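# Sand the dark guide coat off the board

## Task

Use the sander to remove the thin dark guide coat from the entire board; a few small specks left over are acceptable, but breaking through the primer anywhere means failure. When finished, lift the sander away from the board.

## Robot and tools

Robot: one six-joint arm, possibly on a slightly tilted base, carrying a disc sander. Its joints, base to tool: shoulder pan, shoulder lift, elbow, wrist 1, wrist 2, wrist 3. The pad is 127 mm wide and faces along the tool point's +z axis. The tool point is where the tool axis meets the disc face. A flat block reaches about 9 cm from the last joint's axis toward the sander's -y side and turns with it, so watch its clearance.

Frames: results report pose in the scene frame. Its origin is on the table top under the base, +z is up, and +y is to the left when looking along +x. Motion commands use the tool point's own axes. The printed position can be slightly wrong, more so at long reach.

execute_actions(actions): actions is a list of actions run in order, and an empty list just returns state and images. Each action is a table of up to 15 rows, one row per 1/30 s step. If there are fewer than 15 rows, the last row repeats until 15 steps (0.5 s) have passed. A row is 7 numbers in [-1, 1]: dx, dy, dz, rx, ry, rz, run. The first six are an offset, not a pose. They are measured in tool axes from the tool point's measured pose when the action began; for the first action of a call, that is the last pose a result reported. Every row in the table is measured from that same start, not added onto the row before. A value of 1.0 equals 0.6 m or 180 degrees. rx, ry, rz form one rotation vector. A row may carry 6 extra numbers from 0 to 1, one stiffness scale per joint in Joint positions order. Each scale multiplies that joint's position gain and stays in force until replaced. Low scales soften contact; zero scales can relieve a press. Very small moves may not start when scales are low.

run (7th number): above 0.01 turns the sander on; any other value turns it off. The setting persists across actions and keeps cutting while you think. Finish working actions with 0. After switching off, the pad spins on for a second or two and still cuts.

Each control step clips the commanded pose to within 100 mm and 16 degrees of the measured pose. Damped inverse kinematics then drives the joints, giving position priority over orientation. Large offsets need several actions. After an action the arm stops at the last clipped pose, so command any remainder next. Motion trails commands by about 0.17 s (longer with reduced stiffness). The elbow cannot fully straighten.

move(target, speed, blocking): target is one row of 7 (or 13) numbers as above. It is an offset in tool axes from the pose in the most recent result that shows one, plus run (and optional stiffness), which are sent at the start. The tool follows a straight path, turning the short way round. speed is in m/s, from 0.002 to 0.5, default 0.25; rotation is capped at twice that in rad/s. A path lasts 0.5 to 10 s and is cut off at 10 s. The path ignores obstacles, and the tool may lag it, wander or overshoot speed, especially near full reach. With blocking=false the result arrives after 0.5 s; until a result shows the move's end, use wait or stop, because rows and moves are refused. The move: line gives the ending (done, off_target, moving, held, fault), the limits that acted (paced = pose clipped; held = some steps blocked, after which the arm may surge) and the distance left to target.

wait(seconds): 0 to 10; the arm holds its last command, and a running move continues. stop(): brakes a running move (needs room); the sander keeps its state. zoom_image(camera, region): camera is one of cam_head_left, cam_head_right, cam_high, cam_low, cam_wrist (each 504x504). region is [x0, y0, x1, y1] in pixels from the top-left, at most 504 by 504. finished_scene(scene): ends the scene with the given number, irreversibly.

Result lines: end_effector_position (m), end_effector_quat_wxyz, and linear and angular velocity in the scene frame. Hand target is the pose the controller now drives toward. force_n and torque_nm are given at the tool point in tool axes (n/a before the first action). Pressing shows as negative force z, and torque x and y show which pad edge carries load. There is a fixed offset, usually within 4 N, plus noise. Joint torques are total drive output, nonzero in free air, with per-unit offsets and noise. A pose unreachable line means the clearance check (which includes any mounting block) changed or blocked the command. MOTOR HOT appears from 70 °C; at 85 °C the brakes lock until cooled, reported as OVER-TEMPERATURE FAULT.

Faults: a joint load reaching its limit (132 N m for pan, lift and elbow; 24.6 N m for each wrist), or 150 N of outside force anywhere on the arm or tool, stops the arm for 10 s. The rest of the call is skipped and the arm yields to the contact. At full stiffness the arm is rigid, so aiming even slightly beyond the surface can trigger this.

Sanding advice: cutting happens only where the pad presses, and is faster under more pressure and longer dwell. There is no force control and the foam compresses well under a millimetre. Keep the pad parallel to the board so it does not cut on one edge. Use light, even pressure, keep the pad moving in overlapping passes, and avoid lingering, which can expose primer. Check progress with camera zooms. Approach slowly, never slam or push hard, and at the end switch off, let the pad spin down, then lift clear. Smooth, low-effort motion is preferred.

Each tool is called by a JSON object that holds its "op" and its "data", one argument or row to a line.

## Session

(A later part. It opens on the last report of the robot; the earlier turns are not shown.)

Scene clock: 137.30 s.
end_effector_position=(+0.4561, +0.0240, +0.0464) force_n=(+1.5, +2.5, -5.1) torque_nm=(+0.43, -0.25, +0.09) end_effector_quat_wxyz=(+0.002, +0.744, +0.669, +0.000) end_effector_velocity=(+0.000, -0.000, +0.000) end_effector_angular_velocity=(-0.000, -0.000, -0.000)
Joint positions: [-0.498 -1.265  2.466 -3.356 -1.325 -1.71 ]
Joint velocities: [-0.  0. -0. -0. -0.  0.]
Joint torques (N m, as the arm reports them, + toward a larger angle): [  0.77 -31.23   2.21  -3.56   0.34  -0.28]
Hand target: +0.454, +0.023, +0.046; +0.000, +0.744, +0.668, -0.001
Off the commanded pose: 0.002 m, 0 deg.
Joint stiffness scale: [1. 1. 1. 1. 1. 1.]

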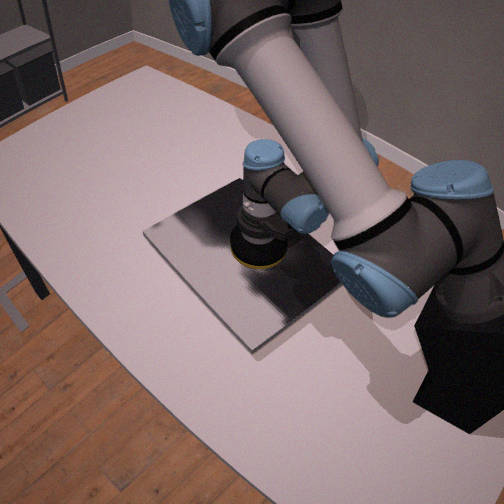

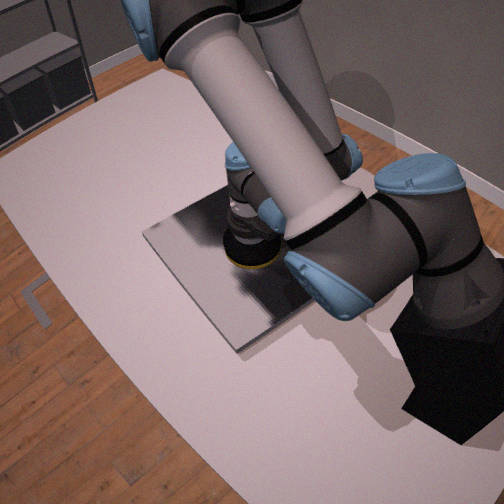

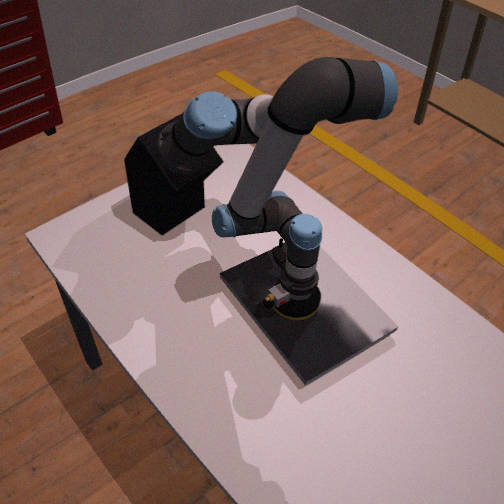

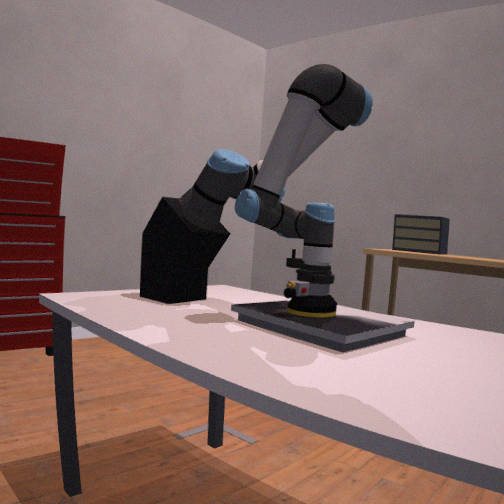

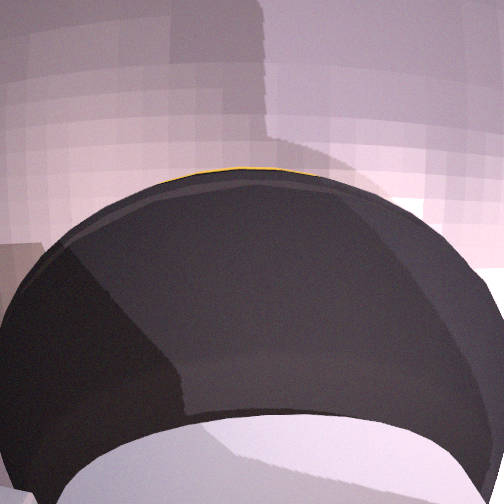

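{"op": "move", "data": {
  "target": [0.0353, -0.2723, 0.01467, 0.0035, 0.00095, 0.00076, 1],
  "speed": 0.13
}}

{"op": "wait", "data": {
  "seconds": 0.35
}}

{"op": "move", "data": {
  "target": [0.0025, 0.555, 0.03667, 0.0175, 0.00156, 0.00295, 1],
  "speed": 0.11
}}

{"op": "move", "data": {
  "target": [-0.1, -0.325, -0.0037, 0, 0, 0, 0],
  "speed": 0.25
}}

Scene clock: 158.23 s.
end_effector_position=(+0.2971, +0.0637, +0.0422) force_n=(-0.7, -3.4, -40.8) torque_nm=(-1.14, +0.36, +0.08) end_effector_quat_wxyz=(-0.000, +0.743, +0.669, -0.000) end_effector_velocity=(+0.001, +0.001, +0.000) end_effector_angular_velocity=(+0.002, -0.013, +0.001)
Joint positions: [-0.495 -0.8    2.792 -4.142 -1.325 -1.709]
Joint velocities: [-0.001  0.013  0.    -0.025  0.006  0.002]
Joint torques (N m, as the arm reports them, + toward a larger angle): [  1.19 -17.73   7.33   1.5    0.37   0.25]
Hand target: +0.296, +0.063, +0.037; -0.003, +0.744, +0.668, -0.002
Off the commanded pose: 0.005 m, 0 deg.
Joint stiffness scale: [1. 1. 1. 1. 1. 1.]
move: off_target

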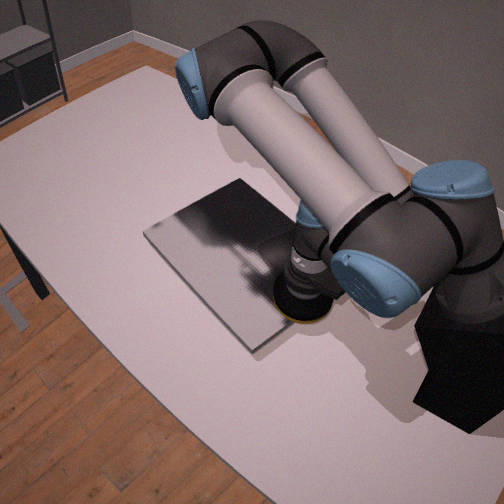

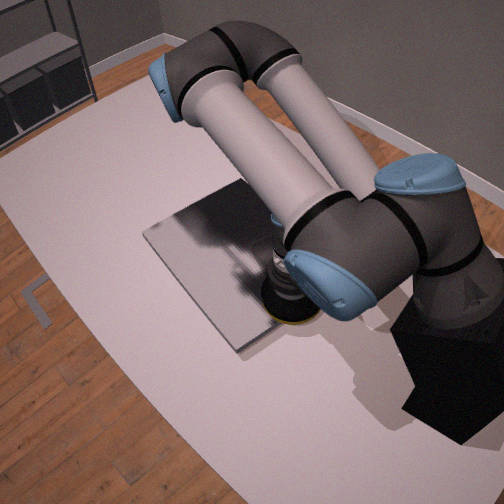

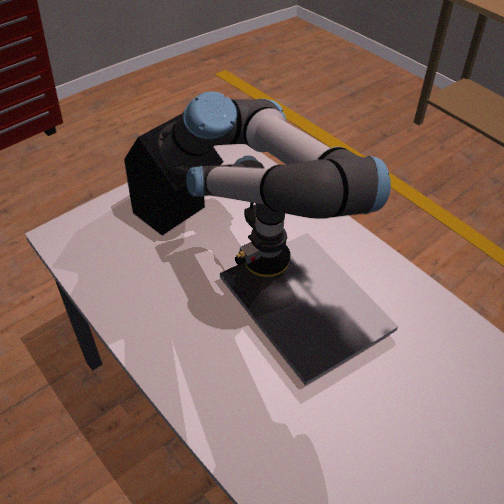

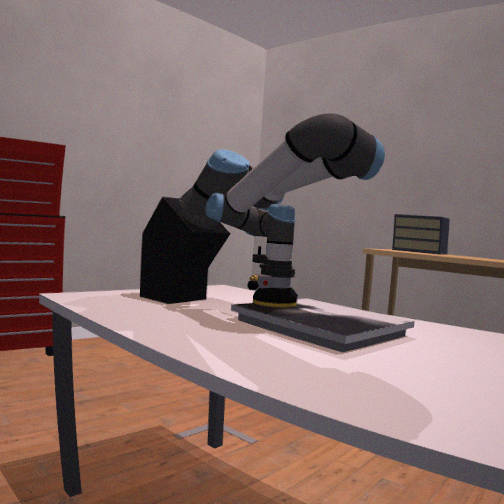

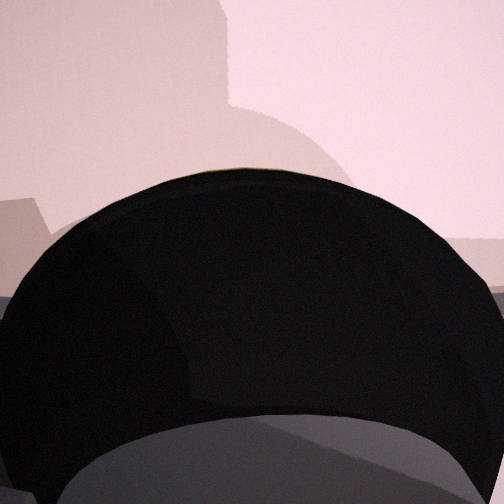

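Scene clock: 158.60 s.
end_effector_position=(+0.2973, +0.0638, +0.0422) force_n=(-1.5, -0.1, -43.6) torque_nm=(-1.06, +0.60, -0.43) end_effector_quat_wxyz=(-0.000, +0.743, +0.669, +0.000) end_effector_velocity=(-0.000, +0.001, -0.000) end_effector_angular_velocity=(+0.003, +0.000, -0.002)
Joint positions: [-0.495 -0.799  2.792 -4.145 -1.325 -1.709]
Joint velocities: [ 0.     0.001 -0.     0.     0.002  0.001]
Joint torques (N m, as the arm reports them, + toward a larger angle): [  1.69 -17.88   6.35   1.1   -0.02   0.52]
Hand target: +0.296, +0.063, +0.037; -0.003, +0.744, +0.668, -0.002
Off the commanded pose: 0.005 m, 1 deg.
Joint stiffness scale: [1. 1. 1. 1. 1. 1.]
wait: 0.37 s; no rest ("run" is on)

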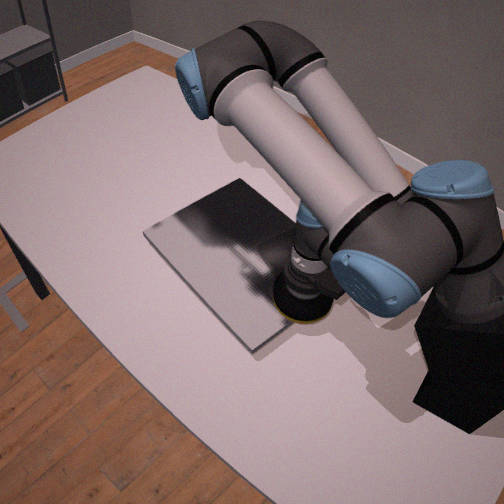

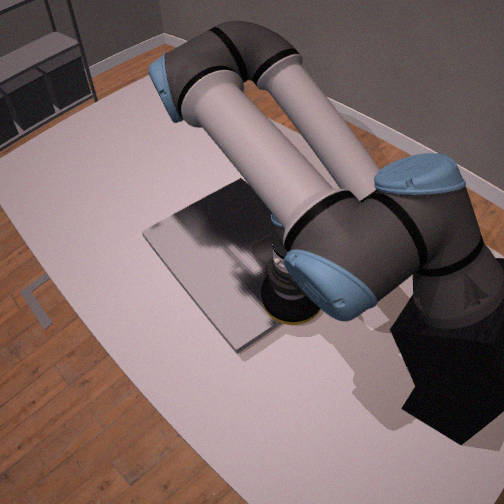

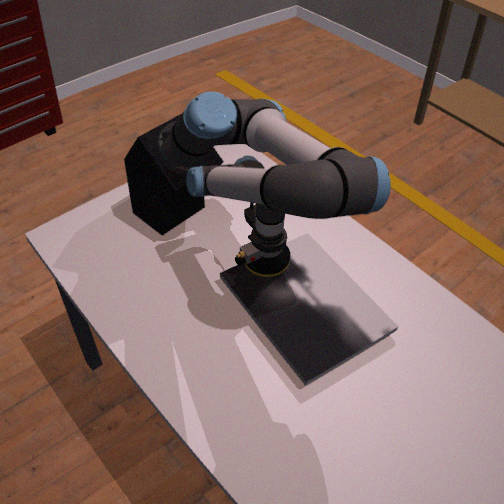

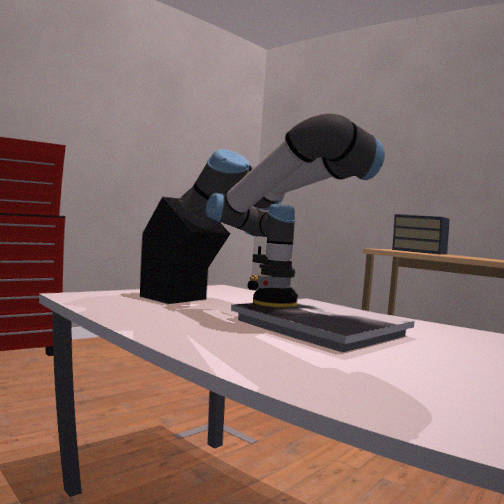

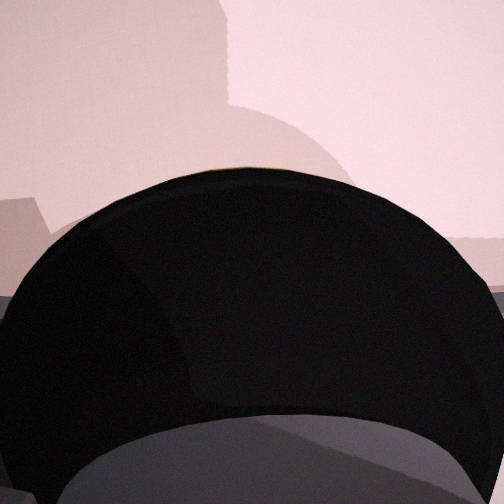

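Scene clock: 162.07 s.
end_effector_position=(+0.6484, +0.0283, +0.0417) force_n=(-2.7, -4.3, -50.0) torque_nm=(+0.72, +0.85, -0.01) end_effector_quat_wxyz=(-0.001, +0.744, +0.669, -0.000) end_effector_velocity=(-0.001, +0.002, -0.001) end_effector_angular_velocity=(+0.003, +0.017, -0.002)
Joint positions: [-0.4   -1.238  1.943 -2.873 -1.377 -1.627]
Joint velocities: [ 0.003 -0.    -0.008  0.025 -0.001  0.001]
Joint torques (N m, as the arm reports them, + toward a larger angle): [  4.87 -15.83  -2.85   1.9   -0.29   0.6 ]
Hand target: +0.628, +0.030, +0.022; -0.022, +0.746, +0.665, -0.016
Off the commanded pose: 0.029 m, 3 deg.
Joint stiffness scale: [1. 1. 1. 1. 1. 1.]
move: off_target

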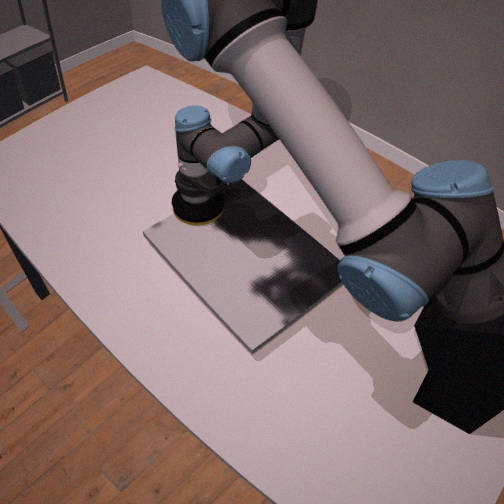

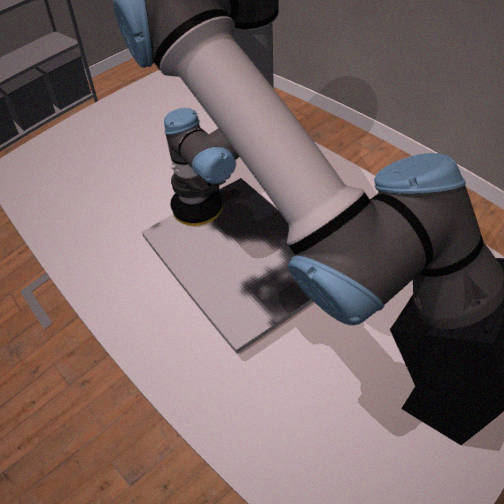

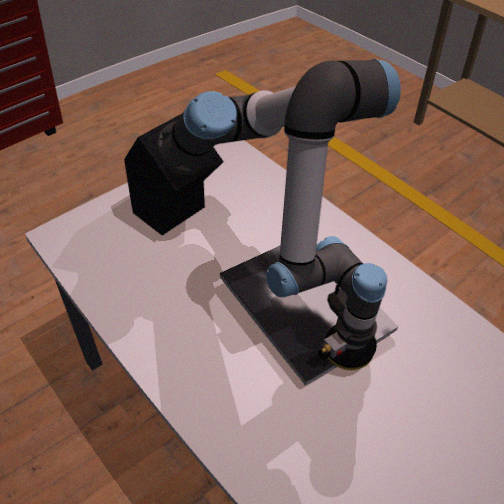

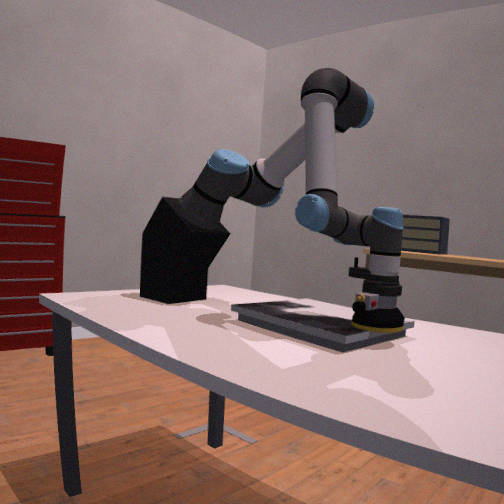

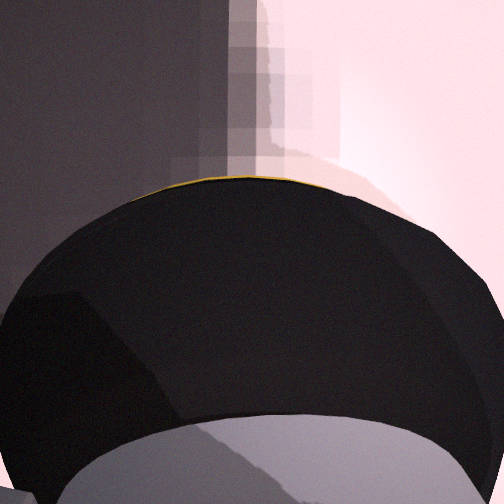

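Scene clock: 163.53 s.
end_effector_position=(+0.4501, -0.0100, +0.0446) force_n=(+2.7, +0.7, -1.7) torque_nm=(+0.03, -0.39, -0.23) end_effector_quat_wxyz=(+0.000, +0.743, +0.669, +0.000) end_effector_velocity=(+0.002, +0.001, +0.001) end_effector_angular_velocity=(+0.001, -0.012, +0.006)
Joint positions: [-0.591 -1.253  2.479 -3.356 -1.273 -1.794]
Joint velocities: [-0.     0.001  0.002 -0.015  0.005 -0.003]
Joint torques (N m, as the arm reports them, + toward a larger angle): [ -1.34 -30.85   2.74  -3.17   0.16  -0.09]
Hand target: +0.448, -0.010, +0.044; -0.001, +0.744, +0.668, -0.000
Off the commanded pose: 0.002 m, 0 deg.
Joint stiffness scale: [1. 1. 1. 1. 1. 1.]
move: done

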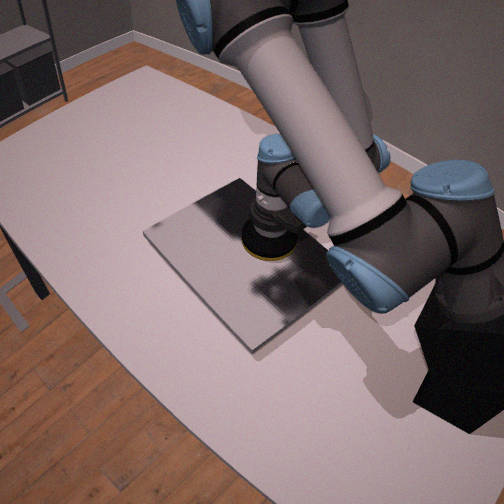

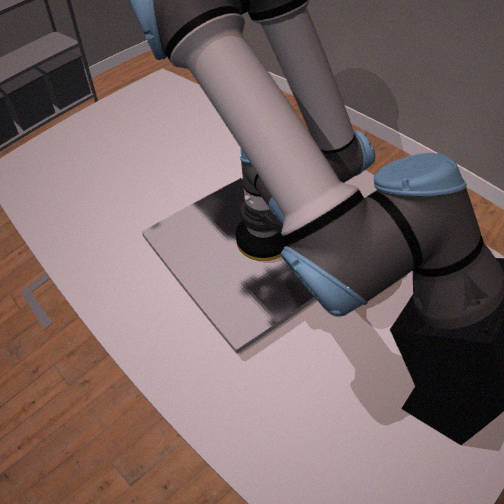

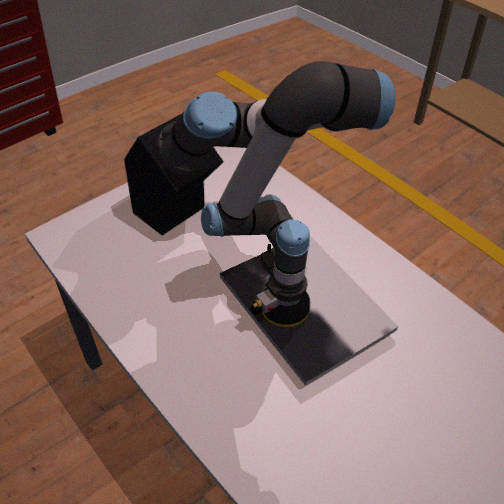

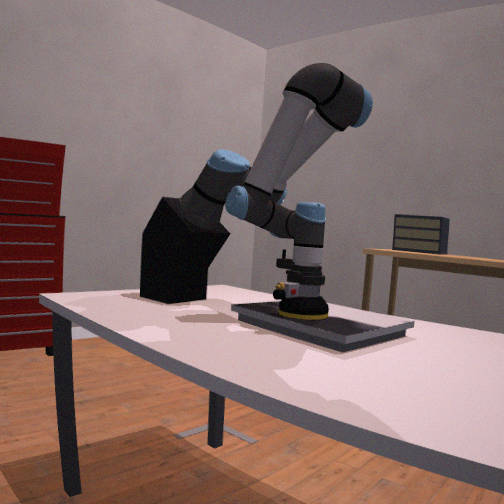

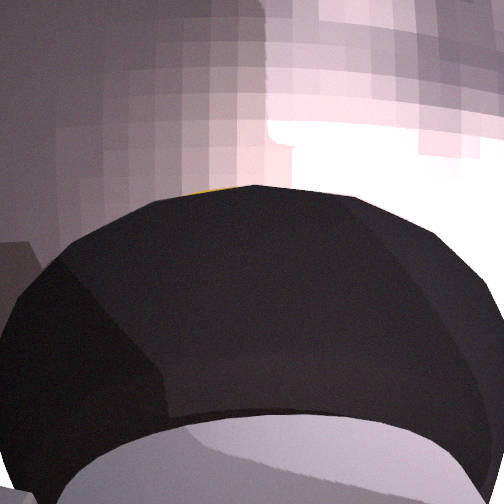

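{"op": "zoom_image", "data": {
  "camera": "cam_head_left",
  "region": [130, 150, 370, 370]
}}

{"op": "zoom_image", "data": {
  "camera": "cam_high",
  "region": [200, 210, 420, 400]
}}

{"op": "execute_actions", "data": {
  "actions": []
}}

Region (130, 150, 370, 370) of cam_head_left's 504x504 image, scaled by 2.100, with more detail than that image has; it fills the top 462 rows of this view, and the rest is white.

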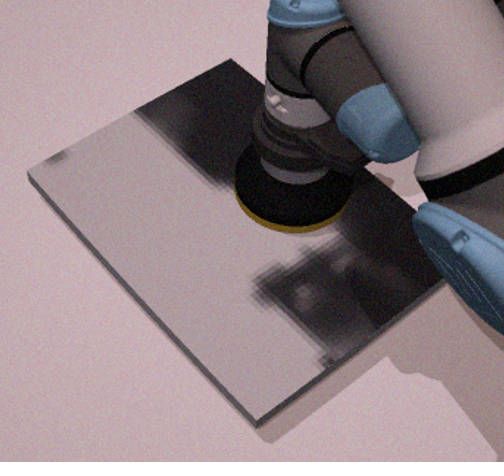

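Region (200, 210, 420, 400) of cam_high's 504x504 image, scaled by 2.291, with more detail than that image has; it fills the top 435 rows of this view, and the rest is white.

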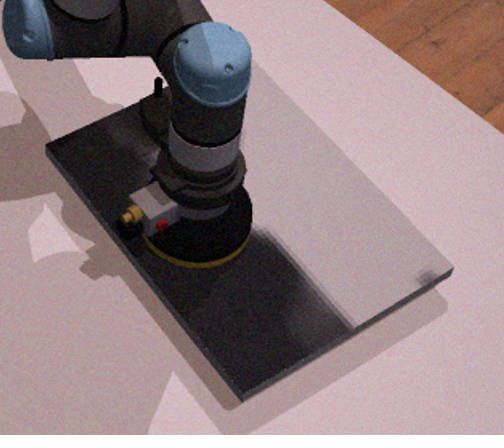

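Scene clock: 163.83 s.
end_effector_position=(+0.4502, -0.0099, +0.0446) force_n=(-3.4, +3.5, -0.9) torque_nm=(+0.35, +0.56, -0.07) end_effector_quat_wxyz=(+0.001, +0.743, +0.669, +0.001) end_effector_velocity=(+0.001, -0.000, +0.000) end_effector_angular_velocity=(-0.000, -0.003, +0.001)
Joint positions: [-0.591 -1.253  2.479 -3.357 -1.272 -1.794]
Joint velocities: [-0.    -0.     0.    -0.003  0.001 -0.   ]
Joint torques (N m, as the arm reports them, + toward a larger angle): [ -1.1  -30.62   2.56  -3.46   0.24  -0.18]
Hand target: +0.448, -0.010, +0.044; -0.001, +0.744, +0.668, -0.000
Off the commanded pose: 0.002 m, 0 deg.
Joint stiffness scale: [1. 1. 1. 1. 1. 1.]

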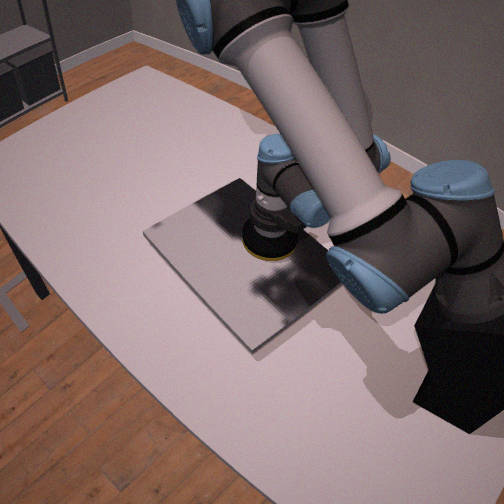

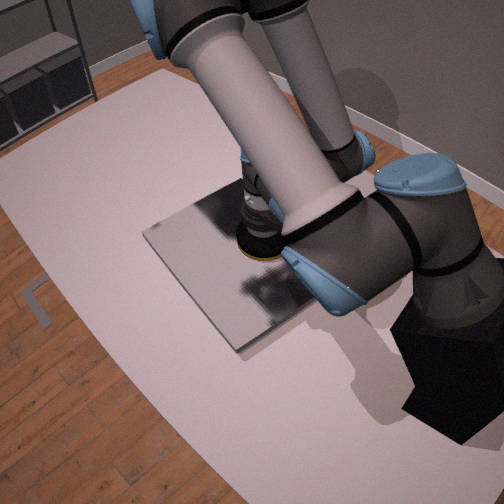

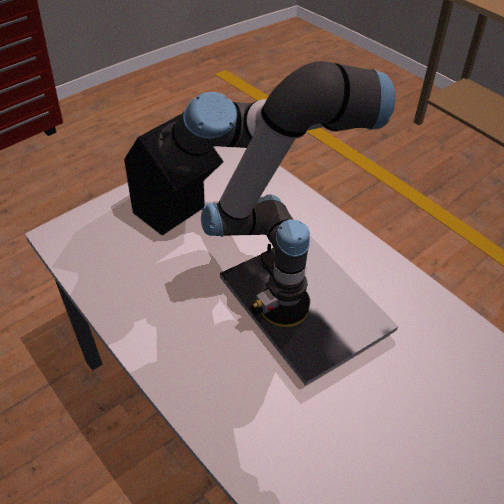

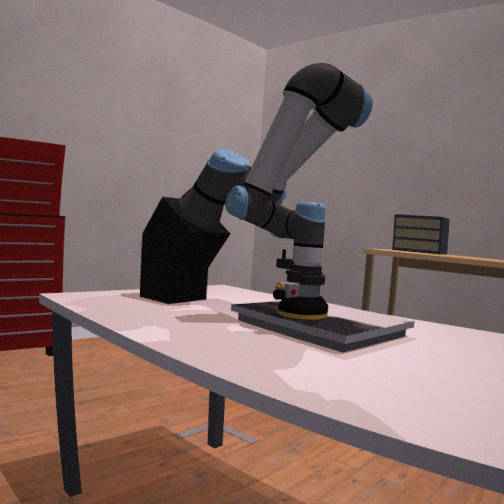

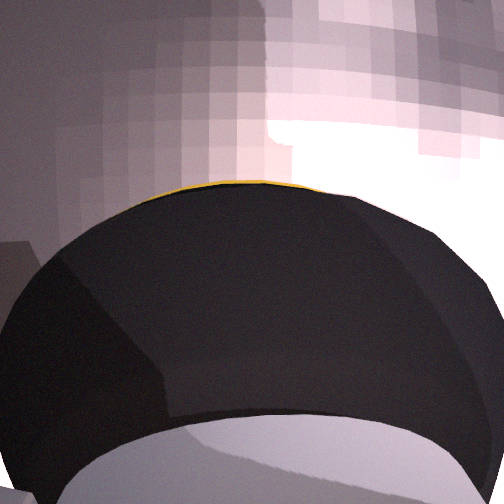

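{"op": "zoom_image", "data": {
  "camera": "cam_head_left",
  "region": [235, 245, 355, 340]
}}

{"op": "zoom_image", "data": {
  "camera": "cam_head_right",
  "region": [220, 250, 330, 340]
}}

Region (235, 245, 355, 340) of cam_head_left's 504x504 image, scaled by 4.200, with more detail than that image has; it fills the top 399 rows of this view, and the rest is white.

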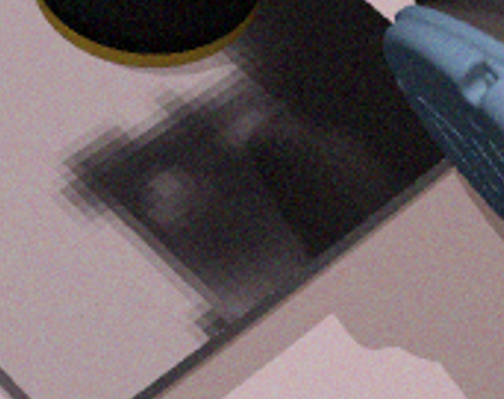

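Region (220, 250, 330, 340) of cam_head_right's 504x504 image, scaled by 4.582, with more detail than that image has; it fills the top 412 rows of this view, and the rest is white.

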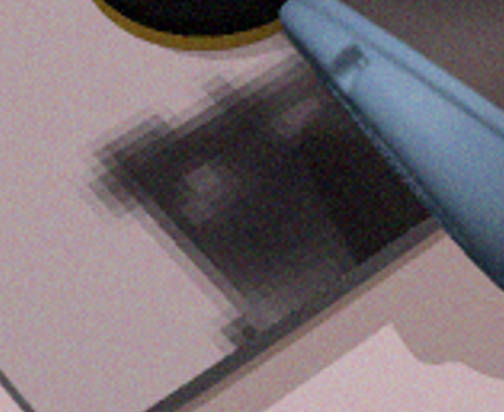

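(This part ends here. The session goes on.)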